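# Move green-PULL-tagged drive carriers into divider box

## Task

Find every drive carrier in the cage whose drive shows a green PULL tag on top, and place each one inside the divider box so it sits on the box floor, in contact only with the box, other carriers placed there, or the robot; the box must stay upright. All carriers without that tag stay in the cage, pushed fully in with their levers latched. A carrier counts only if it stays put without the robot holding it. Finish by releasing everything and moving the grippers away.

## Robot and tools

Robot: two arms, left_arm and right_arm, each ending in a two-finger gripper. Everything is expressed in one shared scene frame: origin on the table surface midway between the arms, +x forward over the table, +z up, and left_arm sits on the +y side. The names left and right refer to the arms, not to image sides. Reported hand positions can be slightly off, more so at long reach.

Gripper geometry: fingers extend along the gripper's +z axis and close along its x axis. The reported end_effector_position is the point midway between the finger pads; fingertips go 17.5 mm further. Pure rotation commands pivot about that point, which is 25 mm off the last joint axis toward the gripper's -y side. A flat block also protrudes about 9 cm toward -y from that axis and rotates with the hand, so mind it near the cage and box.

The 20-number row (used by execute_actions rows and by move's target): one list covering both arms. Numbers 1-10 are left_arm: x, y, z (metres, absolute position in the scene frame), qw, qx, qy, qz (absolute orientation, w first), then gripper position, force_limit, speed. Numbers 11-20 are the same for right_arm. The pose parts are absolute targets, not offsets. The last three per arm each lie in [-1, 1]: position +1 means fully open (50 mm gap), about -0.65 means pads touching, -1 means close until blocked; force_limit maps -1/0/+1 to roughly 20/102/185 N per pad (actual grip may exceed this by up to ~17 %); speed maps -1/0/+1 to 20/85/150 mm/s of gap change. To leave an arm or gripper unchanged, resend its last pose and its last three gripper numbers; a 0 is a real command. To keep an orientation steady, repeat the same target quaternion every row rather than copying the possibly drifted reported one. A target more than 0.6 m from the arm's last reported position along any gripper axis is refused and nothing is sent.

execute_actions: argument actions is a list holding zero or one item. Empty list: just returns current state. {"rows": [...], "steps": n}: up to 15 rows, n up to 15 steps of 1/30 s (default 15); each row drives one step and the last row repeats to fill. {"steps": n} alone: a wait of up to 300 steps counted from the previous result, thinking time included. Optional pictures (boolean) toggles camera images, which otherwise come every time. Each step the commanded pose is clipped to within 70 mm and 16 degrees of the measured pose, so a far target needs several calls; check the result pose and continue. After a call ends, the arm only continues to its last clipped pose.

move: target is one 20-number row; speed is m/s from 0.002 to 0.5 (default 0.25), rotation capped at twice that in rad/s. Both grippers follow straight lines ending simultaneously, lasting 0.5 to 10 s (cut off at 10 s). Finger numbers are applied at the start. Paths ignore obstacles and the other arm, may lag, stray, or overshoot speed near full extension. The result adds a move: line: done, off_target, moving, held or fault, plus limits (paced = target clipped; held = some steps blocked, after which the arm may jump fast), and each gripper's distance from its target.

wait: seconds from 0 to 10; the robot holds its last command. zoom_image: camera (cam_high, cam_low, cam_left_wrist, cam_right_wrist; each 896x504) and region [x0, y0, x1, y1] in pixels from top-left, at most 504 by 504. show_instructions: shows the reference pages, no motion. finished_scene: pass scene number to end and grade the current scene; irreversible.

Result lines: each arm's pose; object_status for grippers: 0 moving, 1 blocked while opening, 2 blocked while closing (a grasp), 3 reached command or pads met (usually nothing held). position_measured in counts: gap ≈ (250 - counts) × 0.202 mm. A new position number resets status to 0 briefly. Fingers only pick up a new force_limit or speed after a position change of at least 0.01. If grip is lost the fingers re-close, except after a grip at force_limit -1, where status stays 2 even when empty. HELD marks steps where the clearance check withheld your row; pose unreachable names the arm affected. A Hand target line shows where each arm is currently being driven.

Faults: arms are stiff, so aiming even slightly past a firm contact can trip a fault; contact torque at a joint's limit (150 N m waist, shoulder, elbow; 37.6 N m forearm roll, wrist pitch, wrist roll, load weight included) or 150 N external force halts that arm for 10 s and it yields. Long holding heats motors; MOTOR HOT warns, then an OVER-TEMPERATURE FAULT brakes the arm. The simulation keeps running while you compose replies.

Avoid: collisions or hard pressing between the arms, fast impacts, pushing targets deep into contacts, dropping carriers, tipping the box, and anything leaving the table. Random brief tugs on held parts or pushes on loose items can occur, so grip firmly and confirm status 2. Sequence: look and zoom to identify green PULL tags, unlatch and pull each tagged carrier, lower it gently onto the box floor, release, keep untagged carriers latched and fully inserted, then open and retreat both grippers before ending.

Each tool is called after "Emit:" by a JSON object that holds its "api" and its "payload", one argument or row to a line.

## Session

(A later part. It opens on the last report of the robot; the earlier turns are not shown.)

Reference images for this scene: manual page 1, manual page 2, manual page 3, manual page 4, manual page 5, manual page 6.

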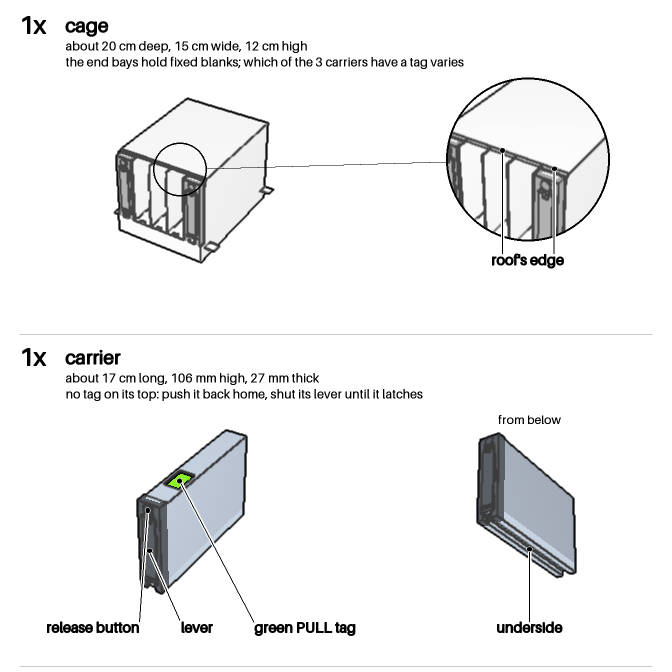

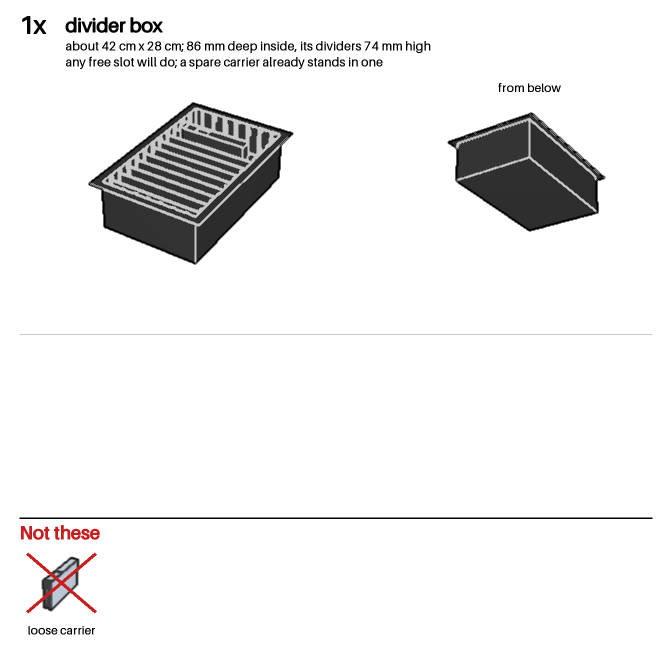

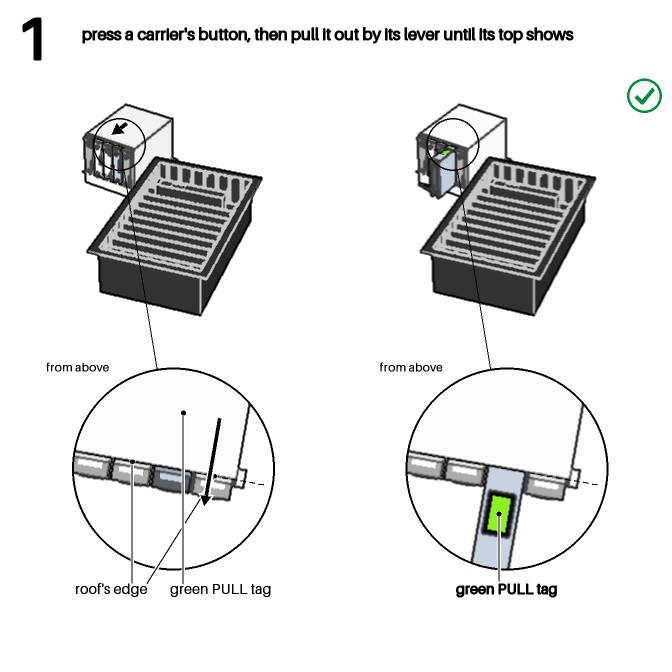

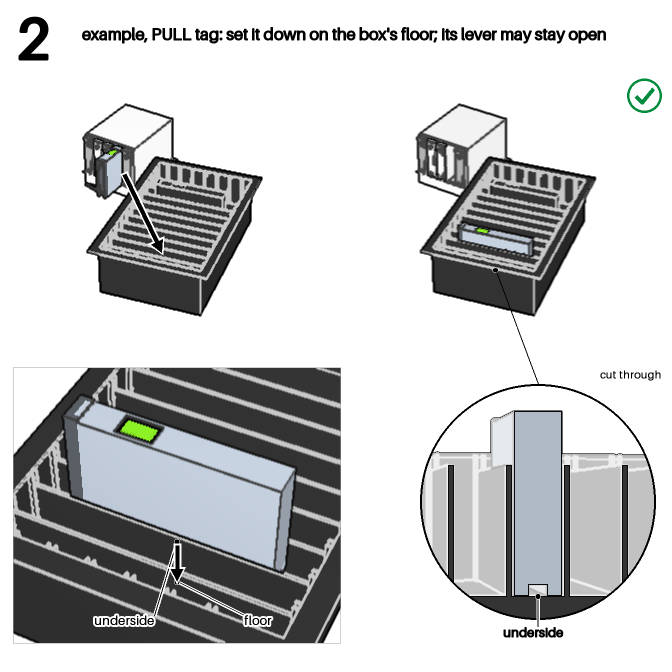

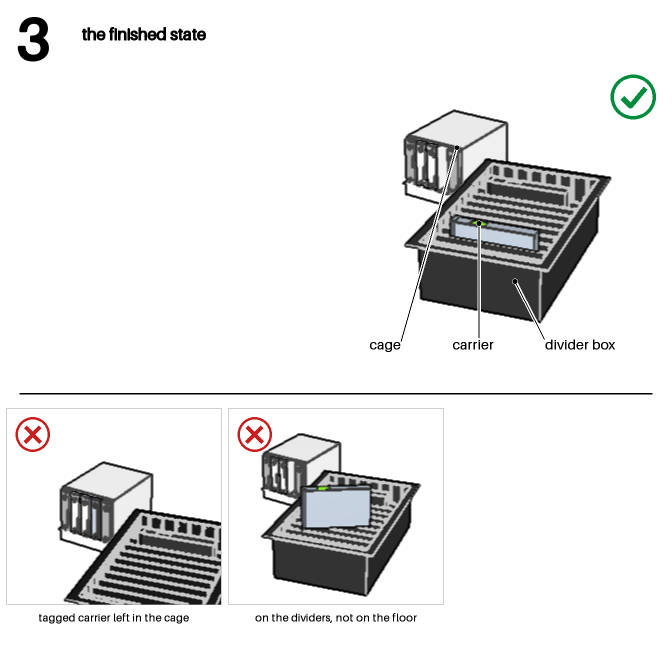

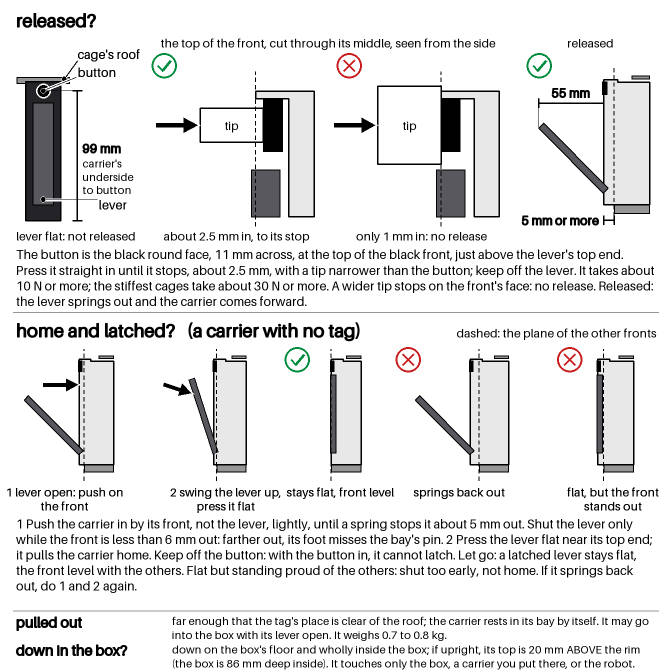

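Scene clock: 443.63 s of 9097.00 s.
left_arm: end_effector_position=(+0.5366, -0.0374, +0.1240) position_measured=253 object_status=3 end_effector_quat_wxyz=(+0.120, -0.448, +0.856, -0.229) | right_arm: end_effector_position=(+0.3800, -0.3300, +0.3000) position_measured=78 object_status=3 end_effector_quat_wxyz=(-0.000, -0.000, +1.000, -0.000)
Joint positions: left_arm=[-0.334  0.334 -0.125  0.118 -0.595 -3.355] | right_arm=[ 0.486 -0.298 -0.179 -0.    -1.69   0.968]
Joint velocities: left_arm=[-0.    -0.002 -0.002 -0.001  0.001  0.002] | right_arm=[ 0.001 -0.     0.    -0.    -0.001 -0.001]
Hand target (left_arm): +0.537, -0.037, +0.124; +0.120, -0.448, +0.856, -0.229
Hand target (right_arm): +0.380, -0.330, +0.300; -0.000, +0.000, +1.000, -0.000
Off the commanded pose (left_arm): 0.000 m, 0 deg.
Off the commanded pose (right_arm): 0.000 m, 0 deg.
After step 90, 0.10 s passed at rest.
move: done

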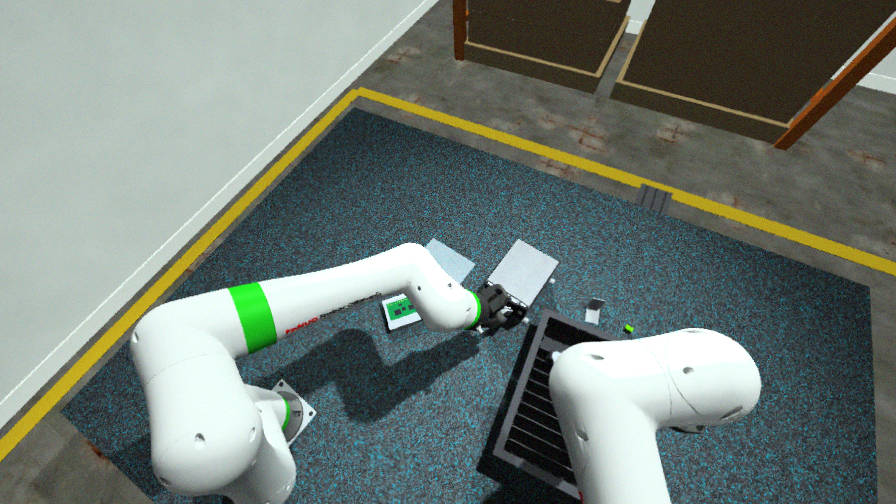

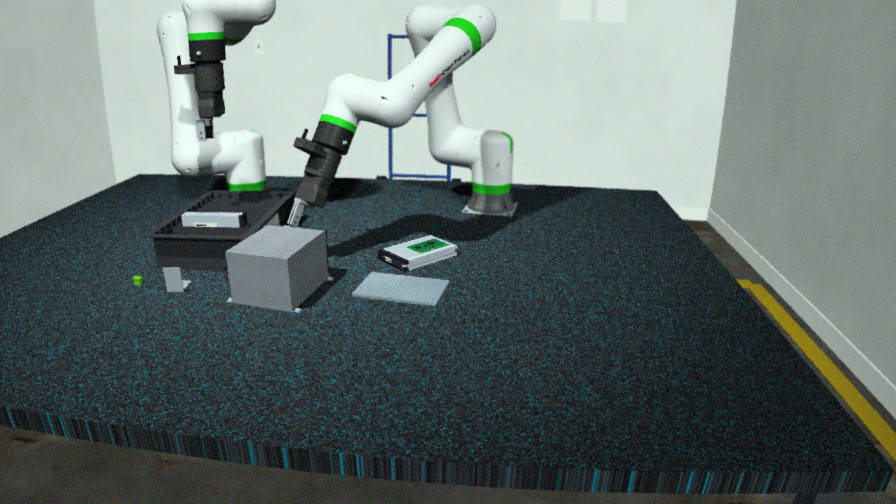

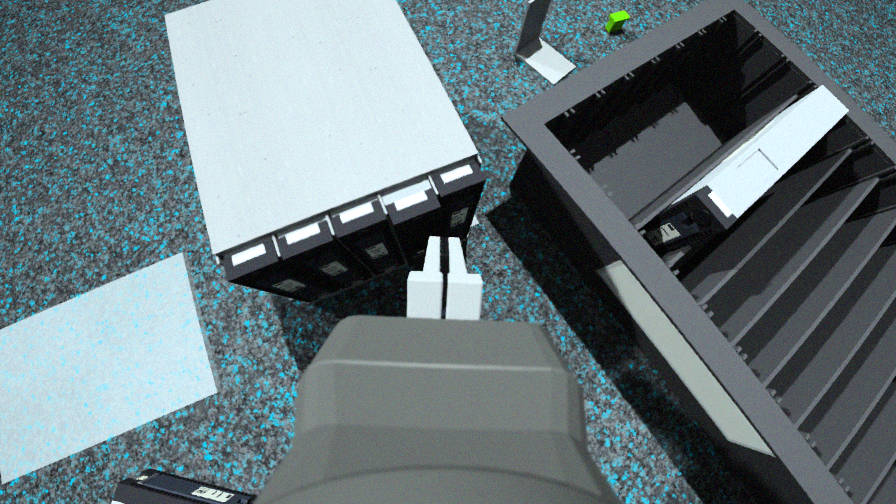

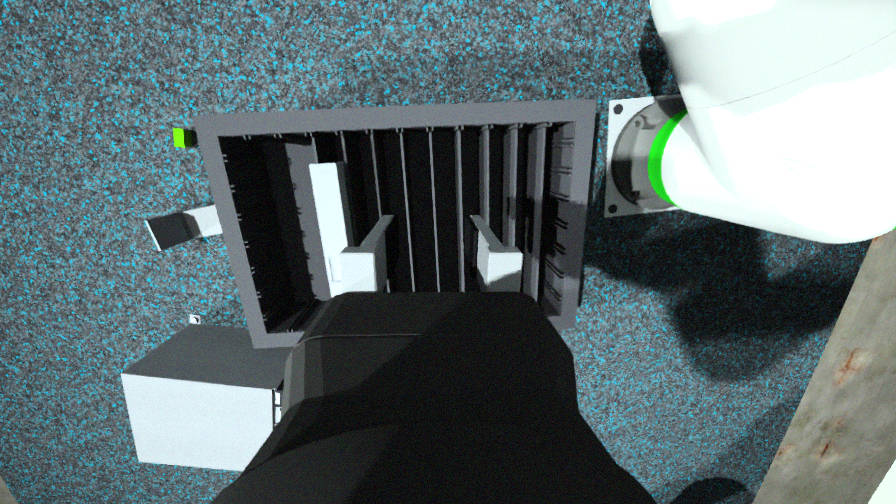

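Emit:
{"api": "move", "payload": {
  "target": [0.5020,-0.0311,0.155,0.1199,-0.4475,0.8560,-0.2294,-1,0,0.5, 0.38,-0.33,0.30,0,0,1,0,0.5,-0.4,0.5],
  "speed": 0.08
}}

Emit:
{"api": "move", "payload": {
  "target": [0.4908,-0.0292,0.1225,0.1938,-0.6145,0.7298,-0.2301,0.35,-0.5,1, 0.38,-0.33,0.30,0,0,1,0,0.5,-0.4,0.5],
  "speed": 0.1
}}

Scene clock: 451.50 s of 9097.00 s.
left_arm: end_effector_position=(+0.5020, -0.0311, +0.1549) position_measured=253 object_status=3 end_effector_quat_wxyz=(+0.120, -0.448, +0.856, -0.229) | right_arm: end_effector_position=(+0.3800, -0.3300, +0.3000) position_measured=78 object_status=3 end_effector_quat_wxyz=(-0.000, -0.000, +1.000, +0.000)
Joint positions: left_arm=[-0.354  0.235 -0.167  0.093 -0.65  -3.314] | right_arm=[ 0.486 -0.298 -0.179 -0.    -1.69   0.968]
Joint velocities: left_arm=[ 0.001 -0.002 -0.001 -0.001  0.     0.002] | right_arm=[-0.001  0.     0.     0.     0.    -0.   ]
Hand target (left_arm): +0.502, -0.031, +0.155; +0.120, -0.448, +0.856, -0.229
Hand target (right_arm): +0.380, -0.330, +0.300; -0.000, +0.000, +1.000, -0.000
Off the commanded pose (left_arm): 0.000 m, 0 deg.
Off the commanded pose (right_arm): 0.000 m, 0 deg.
After step 90, 3.90 s passed at rest.
move: done

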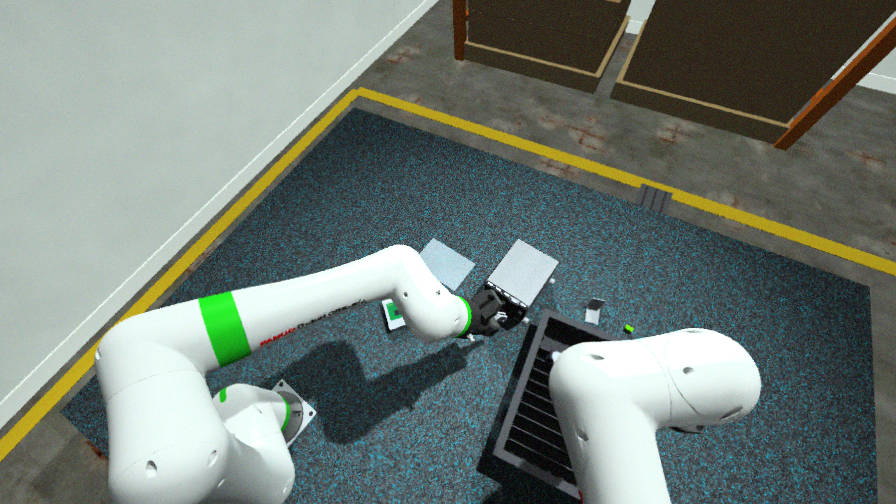

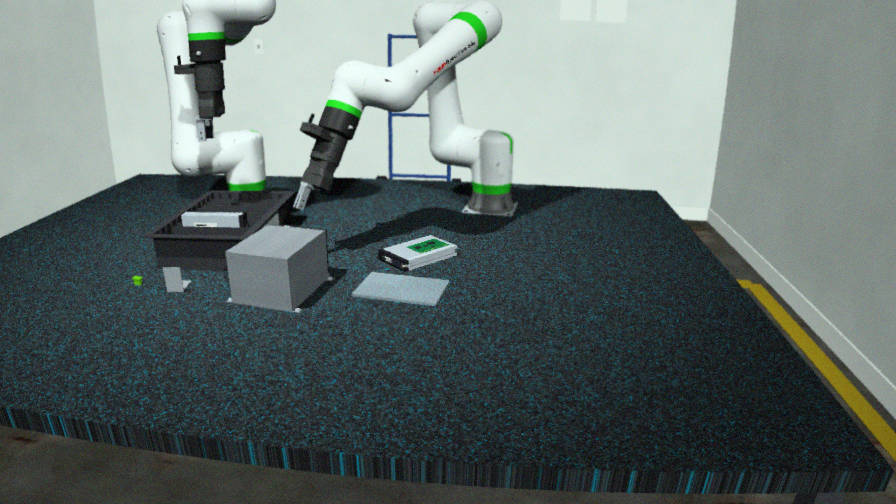

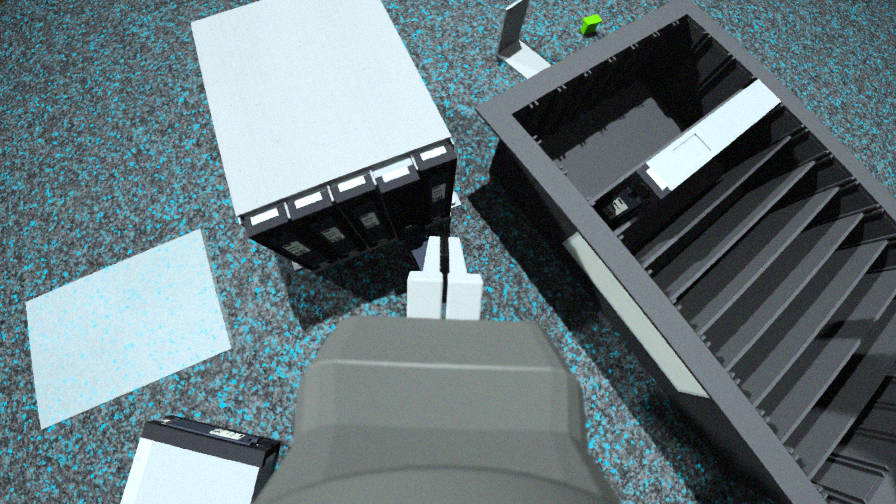

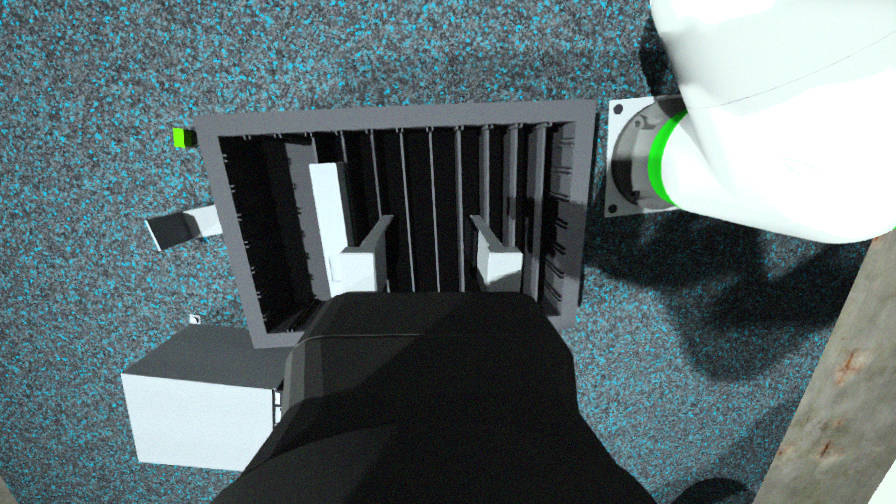

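Scene clock: 454.07 s of 9097.00 s.
left_arm: end_effector_position=(+0.4909, -0.0290, +0.1225) position_measured=100 object_status=3 end_effector_quat_wxyz=(-0.194, +0.614, -0.729, +0.230) | right_arm: end_effector_position=(+0.3800, -0.3300, +0.3000) position_measured=78 object_status=3 end_effector_quat_wxyz=(-0.000, -0.000, +1.000, -0.000)
Joint positions: left_arm=[-0.564  0.303 -0.043 -0.451 -0.735 -2.345] | right_arm=[ 0.486 -0.298 -0.179 -0.    -1.69   0.968]
Joint velocities: left_arm=[-0.003  0.002  0.003 -0.005 -0.004  0.01 ] | right_arm=[ 0.  0.  0.  0.  0. -0.]
Hand target (left_arm): +0.491, -0.029, +0.122; +0.194, -0.615, +0.729, -0.230
Hand target (right_arm): +0.380, -0.330, +0.300; -0.000, +0.000, +1.000, -0.000
Off the commanded pose (left_arm): 0.000 m, 0 deg.
Off the commanded pose (right_arm): 0.000 m, 0 deg.
move: done

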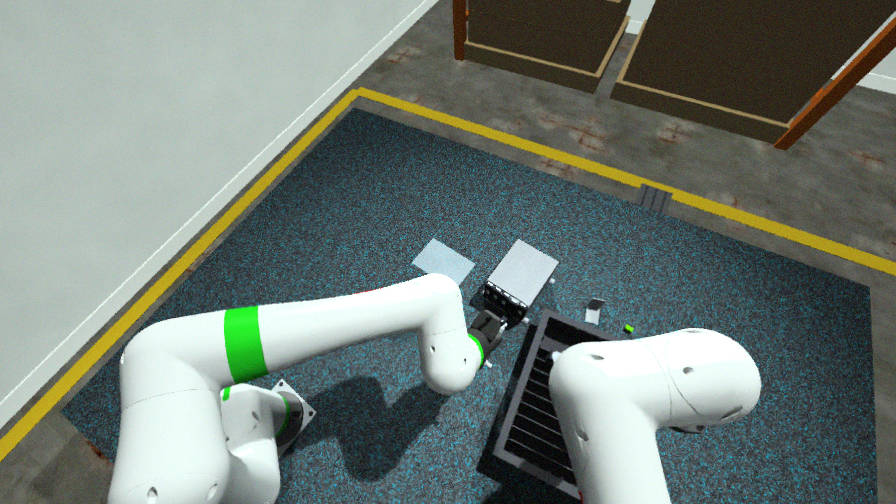

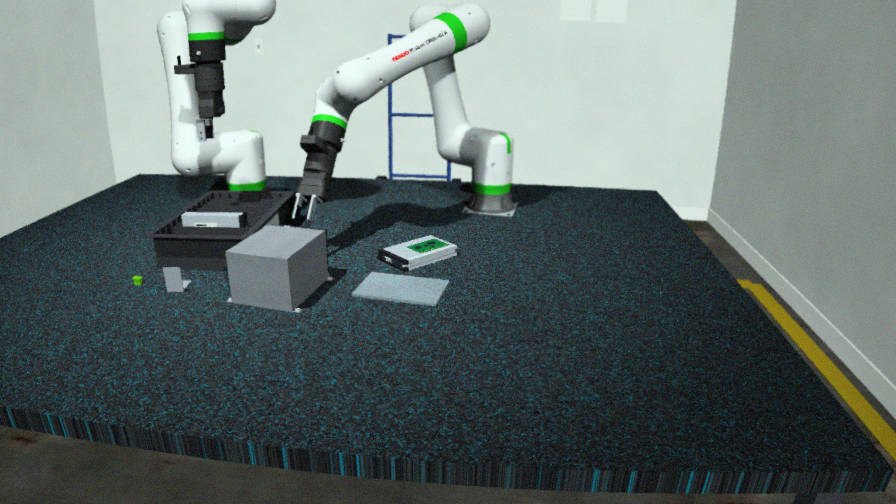

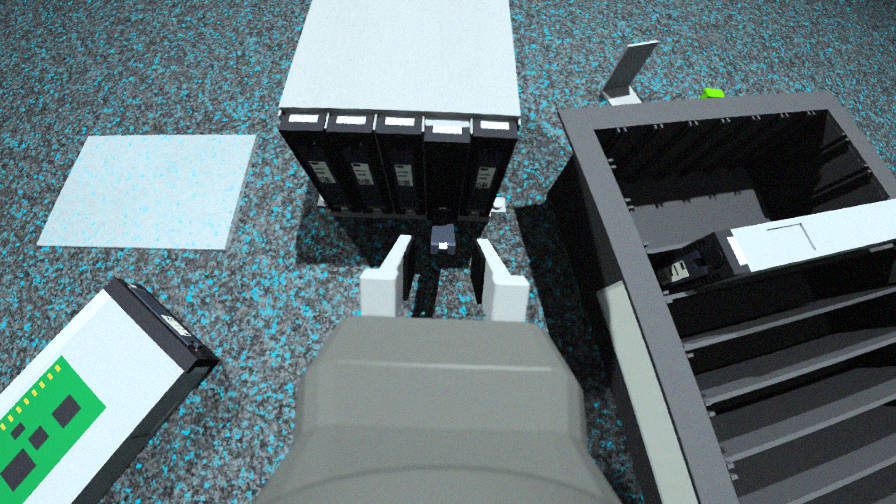

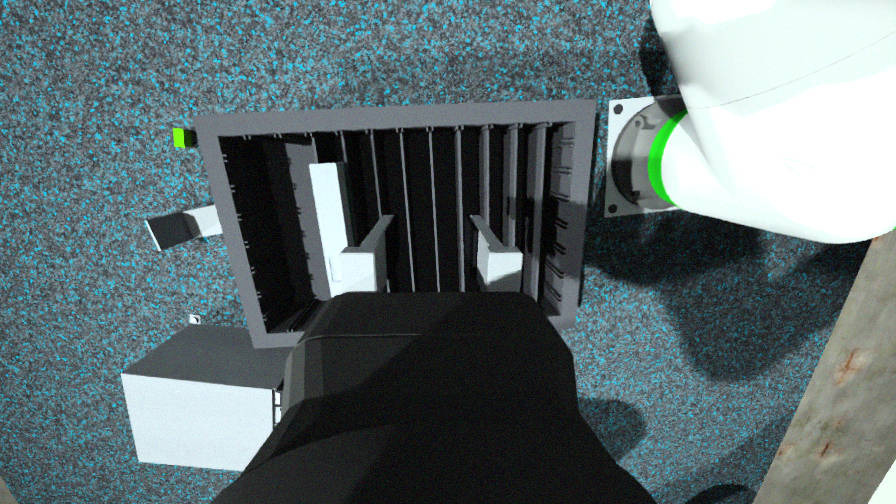

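Emit:
{"api": "move", "payload": {
  "target": [0.5133,-0.0330,0.0874,0.1938,-0.6145,0.7298,-0.2301,0.35,-0.5,1, 0.38,-0.33,0.30,0,0,1,0,0.5,-0.4,0.5],
  "speed": 0.06
}}

Emit:
{"api": "zoom_image", "payload": {
  "camera": "cam_left_wrist",
  "region": [340,120,560,300]
}}

Scene clock: 458.87 s of 9097.00 s.
left_arm: end_effector_position=(+0.5133, -0.0330, +0.0875) position_measured=100 object_status=3 end_effector_quat_wxyz=(-0.194, +0.614, -0.730, +0.230) | right_arm: end_effector_position=(+0.3800, -0.3300, +0.3000) position_measured=78 object_status=3 end_effector_quat_wxyz=(-0.000, -0.000, +1.000, -0.000)
Joint positions: left_arm=[-0.544  0.382 -0.023 -0.47  -0.673 -2.331] | right_arm=[ 0.486 -0.298 -0.179  0.    -1.69   0.968]
Joint velocities: left_arm=[ 0.001  0.002  0.001 -0.001  0.001  0.001] | right_arm=[-0.002  0.    -0.    -0.    -0.    -0.   ]
Hand target (left_arm): +0.513, -0.033, +0.087; +0.194, -0.614, +0.730, -0.230
Hand target (right_arm): +0.380, -0.330, +0.300; +0.000, +0.000, +1.000, -0.000
Off the commanded pose (left_arm): 0.000 m, 0 deg.
Off the commanded pose (right_arm): 0.000 m, 0 deg.
After step 90, 0.77 s passed at rest.
move: done

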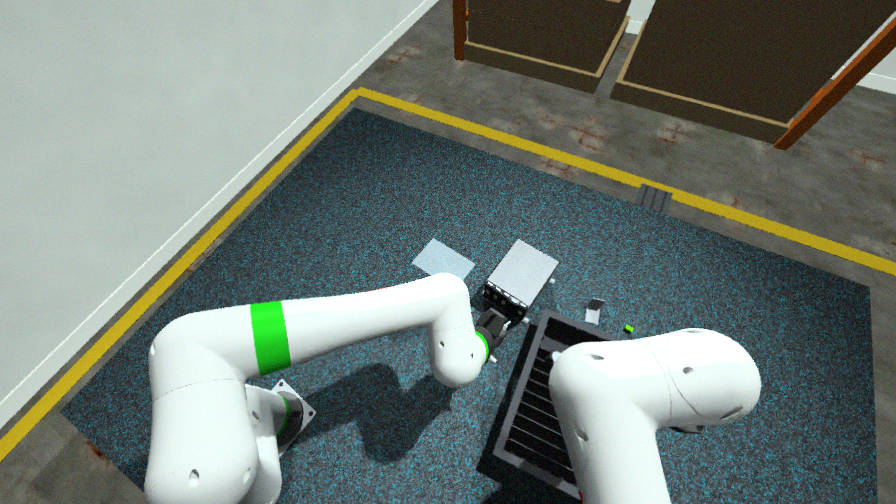

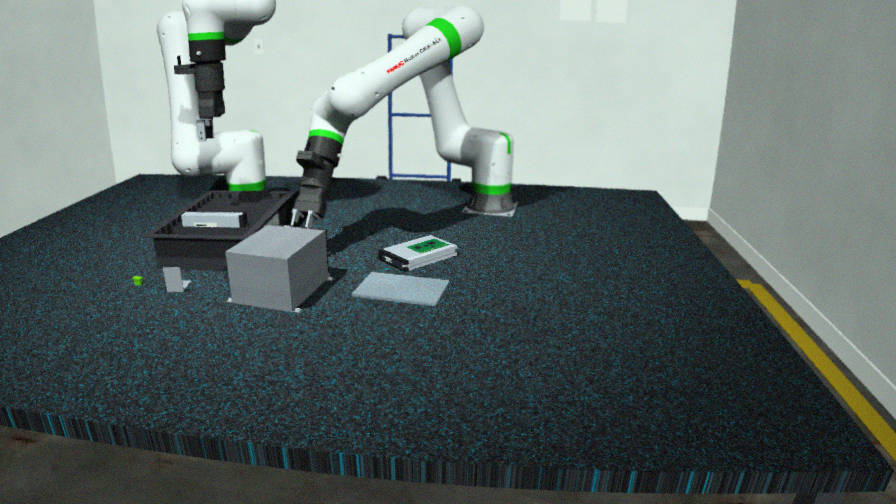

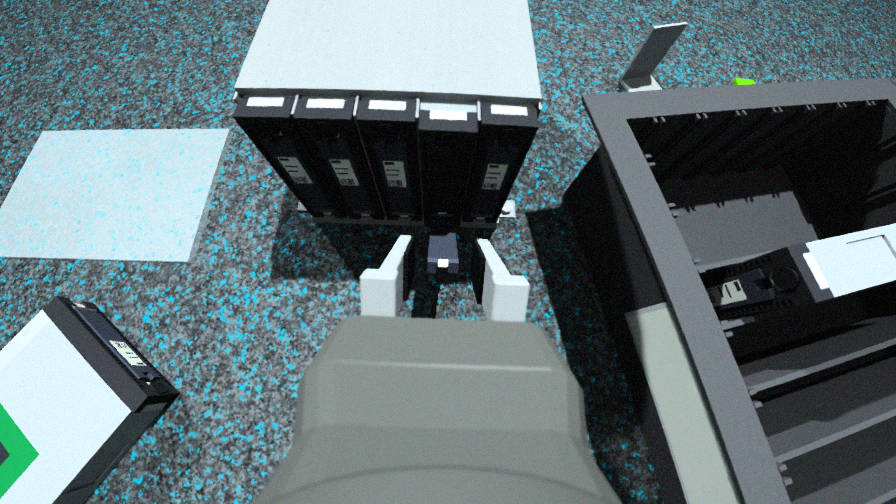

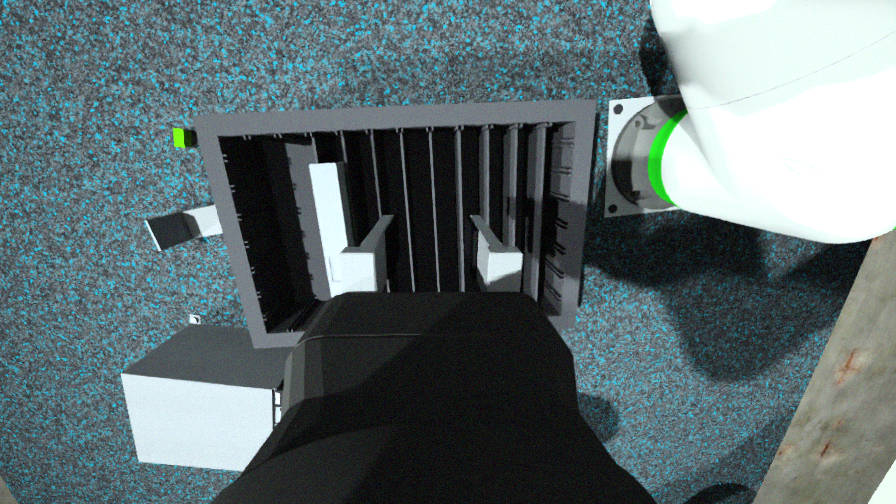

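Region (340, 120, 560, 300) of cam_left_wrist's 896x504 image, scaled by 2.291, with more detail than that image has; it fills the top 412 rows of this view, and the rest is white.

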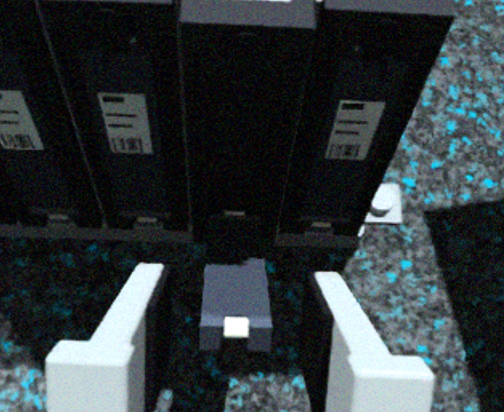

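Centred. Descend to grip.

Emit:
{"api": "move", "payload": {
  "target": [0.5237,-0.0348,0.0724,0.1938,-0.6145,0.7298,-0.2301,0.35,-0.5,1, 0.38,-0.33,0.30,0,0,1,0,0.5,-0.4,0.5],
  "speed": 0.04
}}

Emit:
{"api": "zoom_image", "payload": {
  "camera": "cam_left_wrist",
  "region": [340,120,560,300]
}}

Scene clock: 462.67 s of 9097.00 s.
left_arm: end_effector_position=(+0.5237, -0.0348, +0.0725) position_measured=100 object_status=3 end_effector_quat_wxyz=(-0.194, +0.614, -0.730, +0.230) | right_arm: end_effector_position=(+0.3800, -0.3300, +0.3000) position_measured=78 object_status=3 end_effector_quat_wxyz=(-0.000, +0.000, +1.000, -0.000)
Joint positions: left_arm=[-0.535  0.418 -0.01  -0.477 -0.649 -2.326] | right_arm=[ 0.486 -0.298 -0.179  0.    -1.69   0.968]
Joint velocities: left_arm=[-0.001  0.002  0.001 -0.002 -0.     0.   ] | right_arm=[ 0. -0.  0. -0. -0. -0.]
Hand target (left_arm): +0.524, -0.035, +0.072; +0.194, -0.614, +0.730, -0.230
Hand target (right_arm): +0.380, -0.330, +0.300; -0.000, -0.000, +1.000, +0.000
Off the commanded pose (left_arm): 0.000 m, 0 deg.
Off the commanded pose (right_arm): 0.000 m, 0 deg.
After step 90, 0.03 s passed at rest.
move: done

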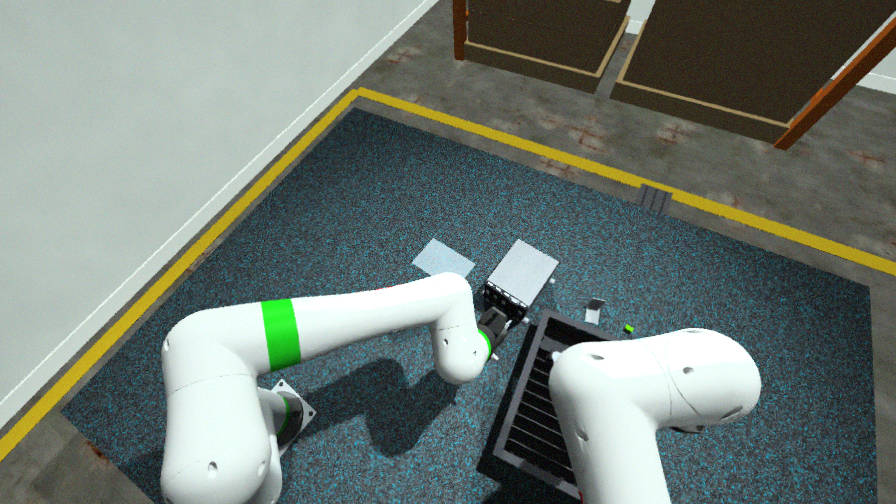

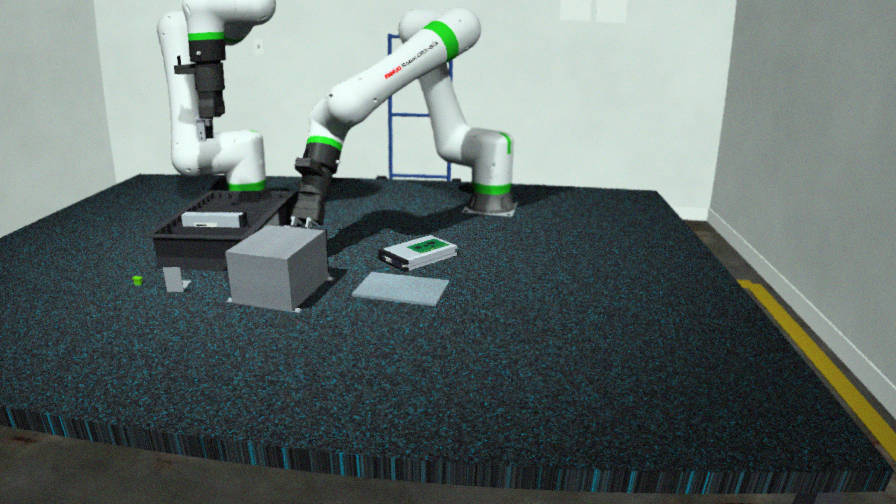

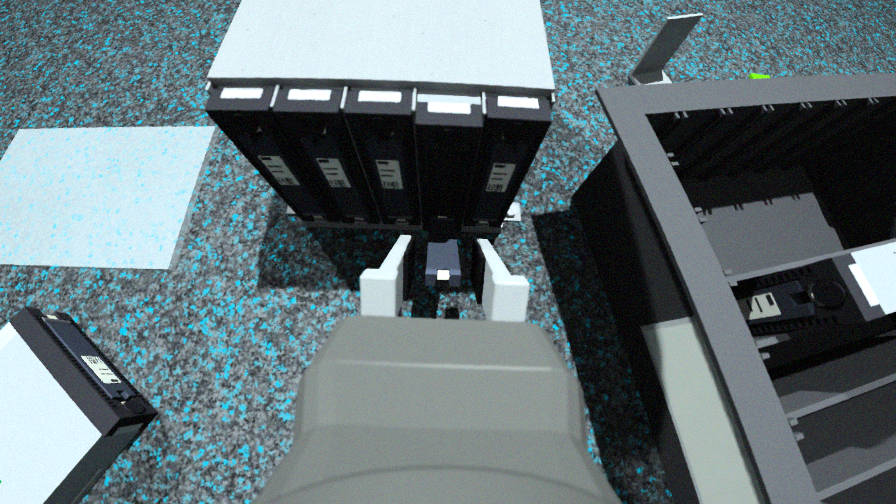

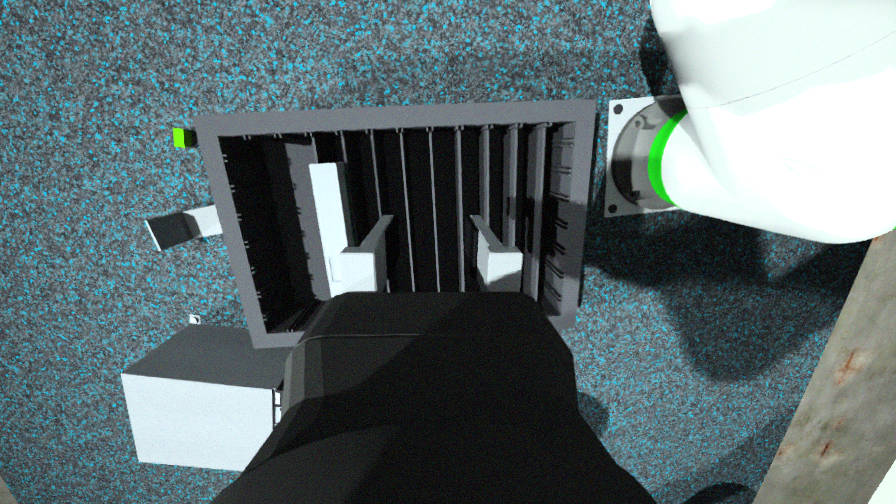

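Region (340, 120, 560, 300) of cam_left_wrist's 896x504 image, scaled by 2.291, with more detail than that image has; it fills the top 412 rows of this view, and the rest is white.

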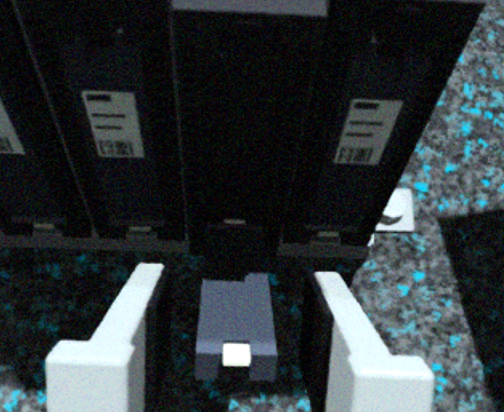

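White mark at y≈355. Grip.

Emit:
{"api": "move", "payload": {
  "target": [0.5237,-0.0348,0.0724,0.1938,-0.6145,0.7298,-0.2301,-1,-0.25,0.5, 0.38,-0.33,0.30,0,0,1,0,0.5,-0.4,0.5],
  "speed": 0.02
}}

Scene clock: 465.07 s of 9097.00 s.
left_arm: end_effector_position=(+0.5237, -0.0348, +0.0724) position_measured=175 object_status=2 end_effector_quat_wxyz=(-0.194, +0.614, -0.730, +0.230) | right_arm: end_effector_position=(+0.3800, -0.3300, +0.3000) position_measured=78 object_status=3 end_effector_quat_wxyz=(-0.000, -0.000, +1.000, -0.000)
Joint positions: left_arm=[-0.535  0.418 -0.01  -0.477 -0.649 -2.326] | right_arm=[ 0.486 -0.298 -0.179  0.    -1.69   0.968]
Joint velocities: left_arm=[-0.     0.     0.     0.001  0.001 -0.001] | right_arm=[ 0.001 -0.    -0.     0.     0.     0.001]
Hand target (left_arm): +0.524, -0.035, +0.072; +0.194, -0.614, +0.730, -0.230
Hand target (right_arm): +0.380, -0.330, +0.300; -0.000, -0.000, +1.000, -0.000
Off the commanded pose (left_arm): 0.000 m, 0 deg.
Off the commanded pose (right_arm): 0.000 m, 0 deg.
move: done

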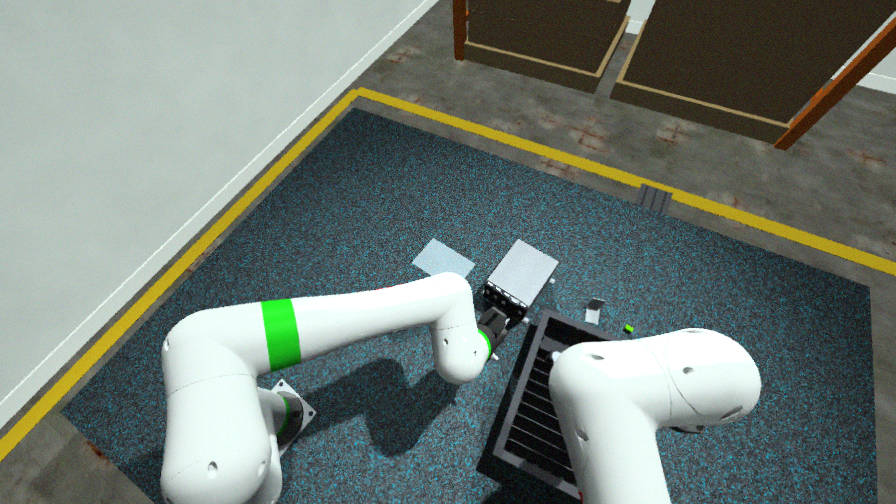

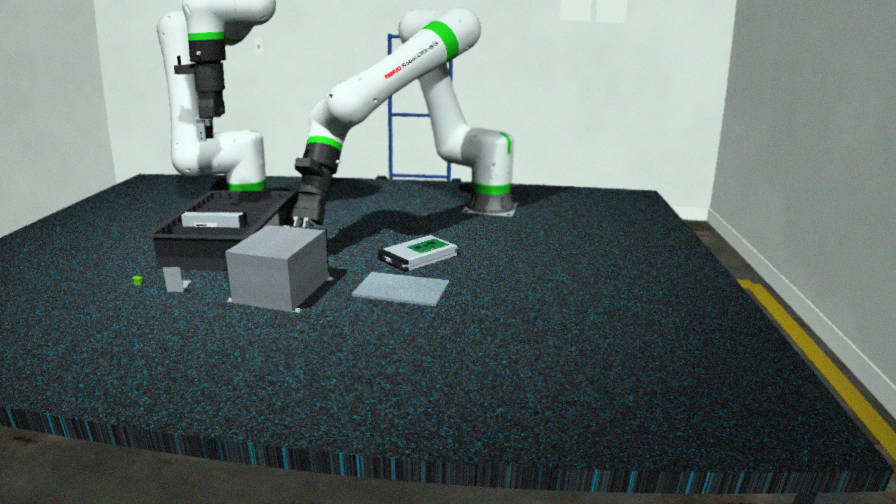

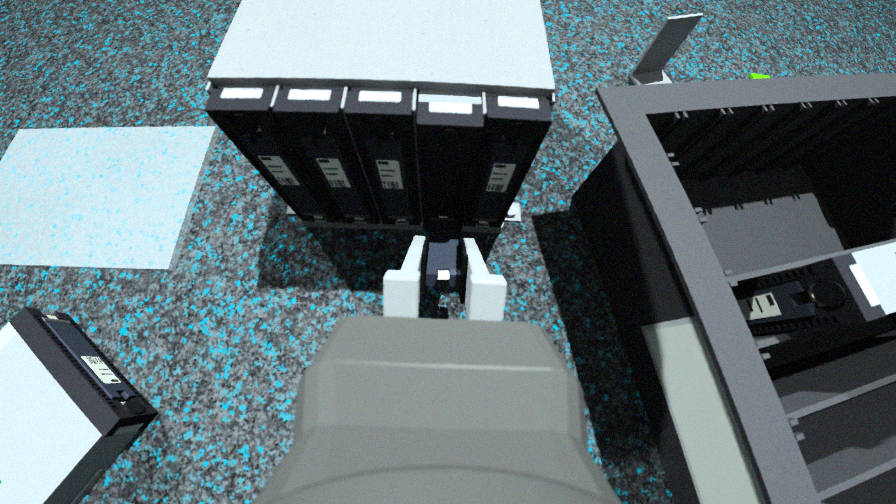

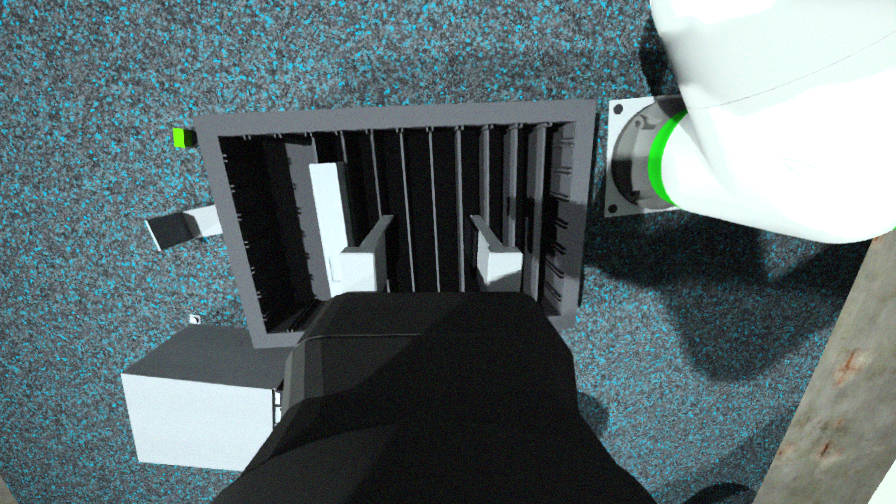

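Emit:
{"api": "move", "payload": {
  "target": [0.4498,-0.0221,0.0724,0.1938,-0.6145,0.7298,-0.2301,-1,-0.25,0.5, 0.38,-0.33,0.30,0,0,1,0,0.5,-0.4,0.5],
  "speed": 0.04
}}

Scene clock: 470.90 s of 9097.00 s.
left_arm: end_effector_position=(+0.4499, -0.0220, +0.0724) position_measured=175 object_status=2 end_effector_quat_wxyz=(-0.194, +0.614, -0.730, +0.230) | right_arm: end_effector_position=(+0.3800, -0.3300, +0.3000) position_measured=78 object_status=3 end_effector_quat_wxyz=(-0.000, -0.000, +1.000, -0.000)
Joint positions: left_arm=[-0.621  0.303 -0.153 -0.546 -0.663 -2.193] | right_arm=[ 0.486 -0.298 -0.179 -0.    -1.69   0.968]
Joint velocities: left_arm=[-0.002 -0.002 -0.002 -0.001  0.     0.002] | right_arm=[-0.002 -0.     0.     0.    -0.     0.   ]
Hand target (left_arm): +0.450, -0.022, +0.072; +0.194, -0.614, +0.730, -0.230
Hand target (right_arm): +0.380, -0.330, +0.300; -0.000, +0.000, +1.000, -0.000
Off the commanded pose (left_arm): 0.000 m, 0 deg.
Off the commanded pose (right_arm): 0.000 m, 0 deg.
After step 90, 0.67 s passed at rest.
move: done

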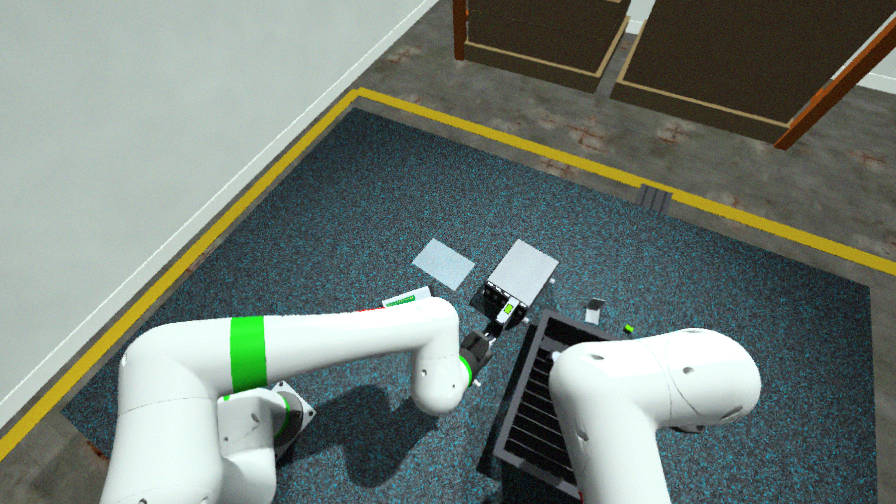

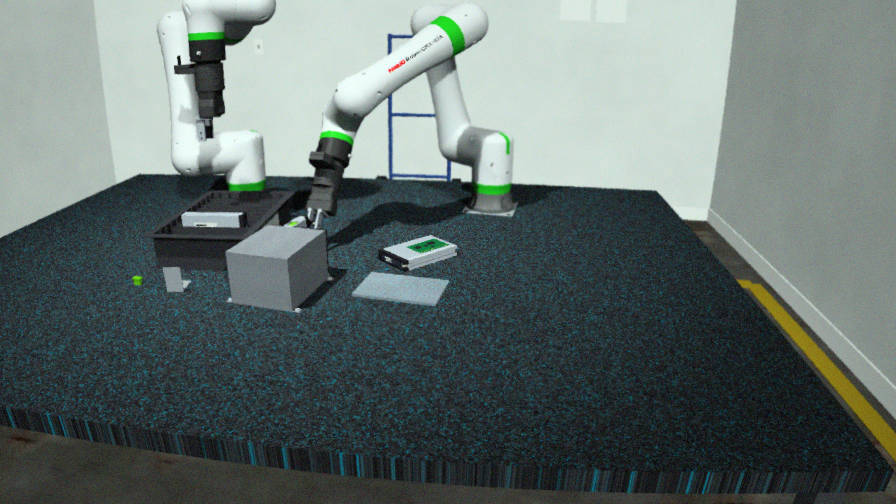

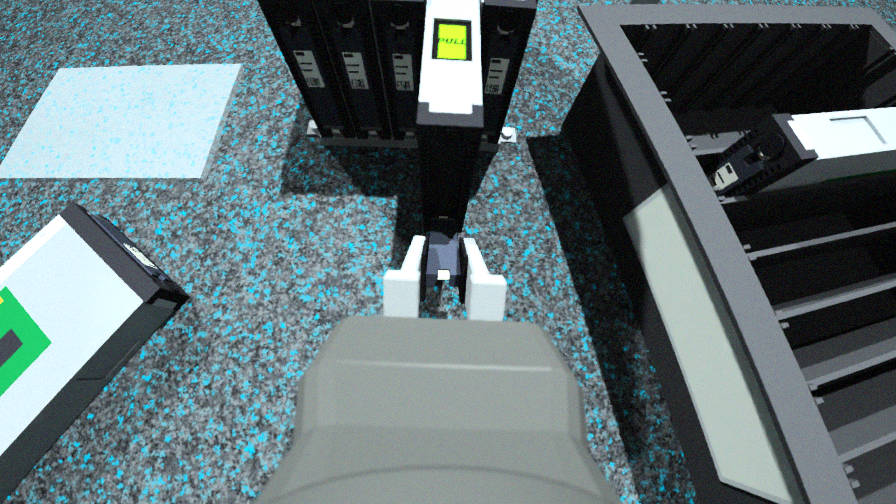

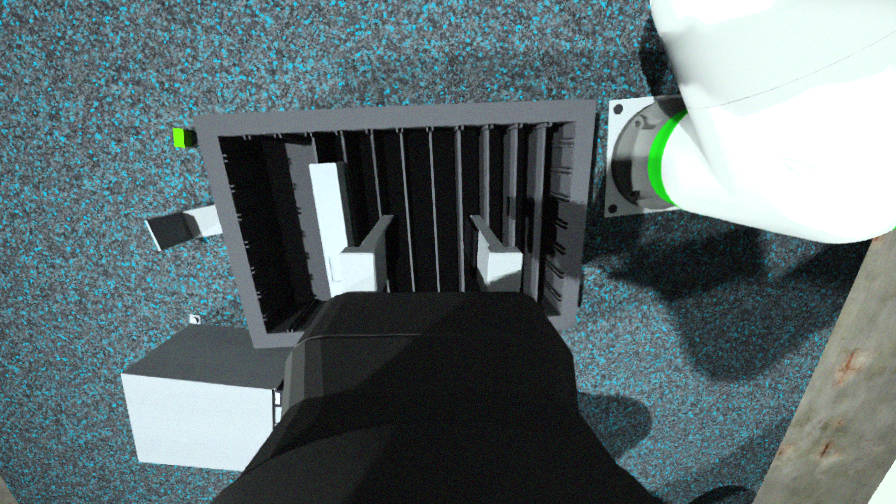

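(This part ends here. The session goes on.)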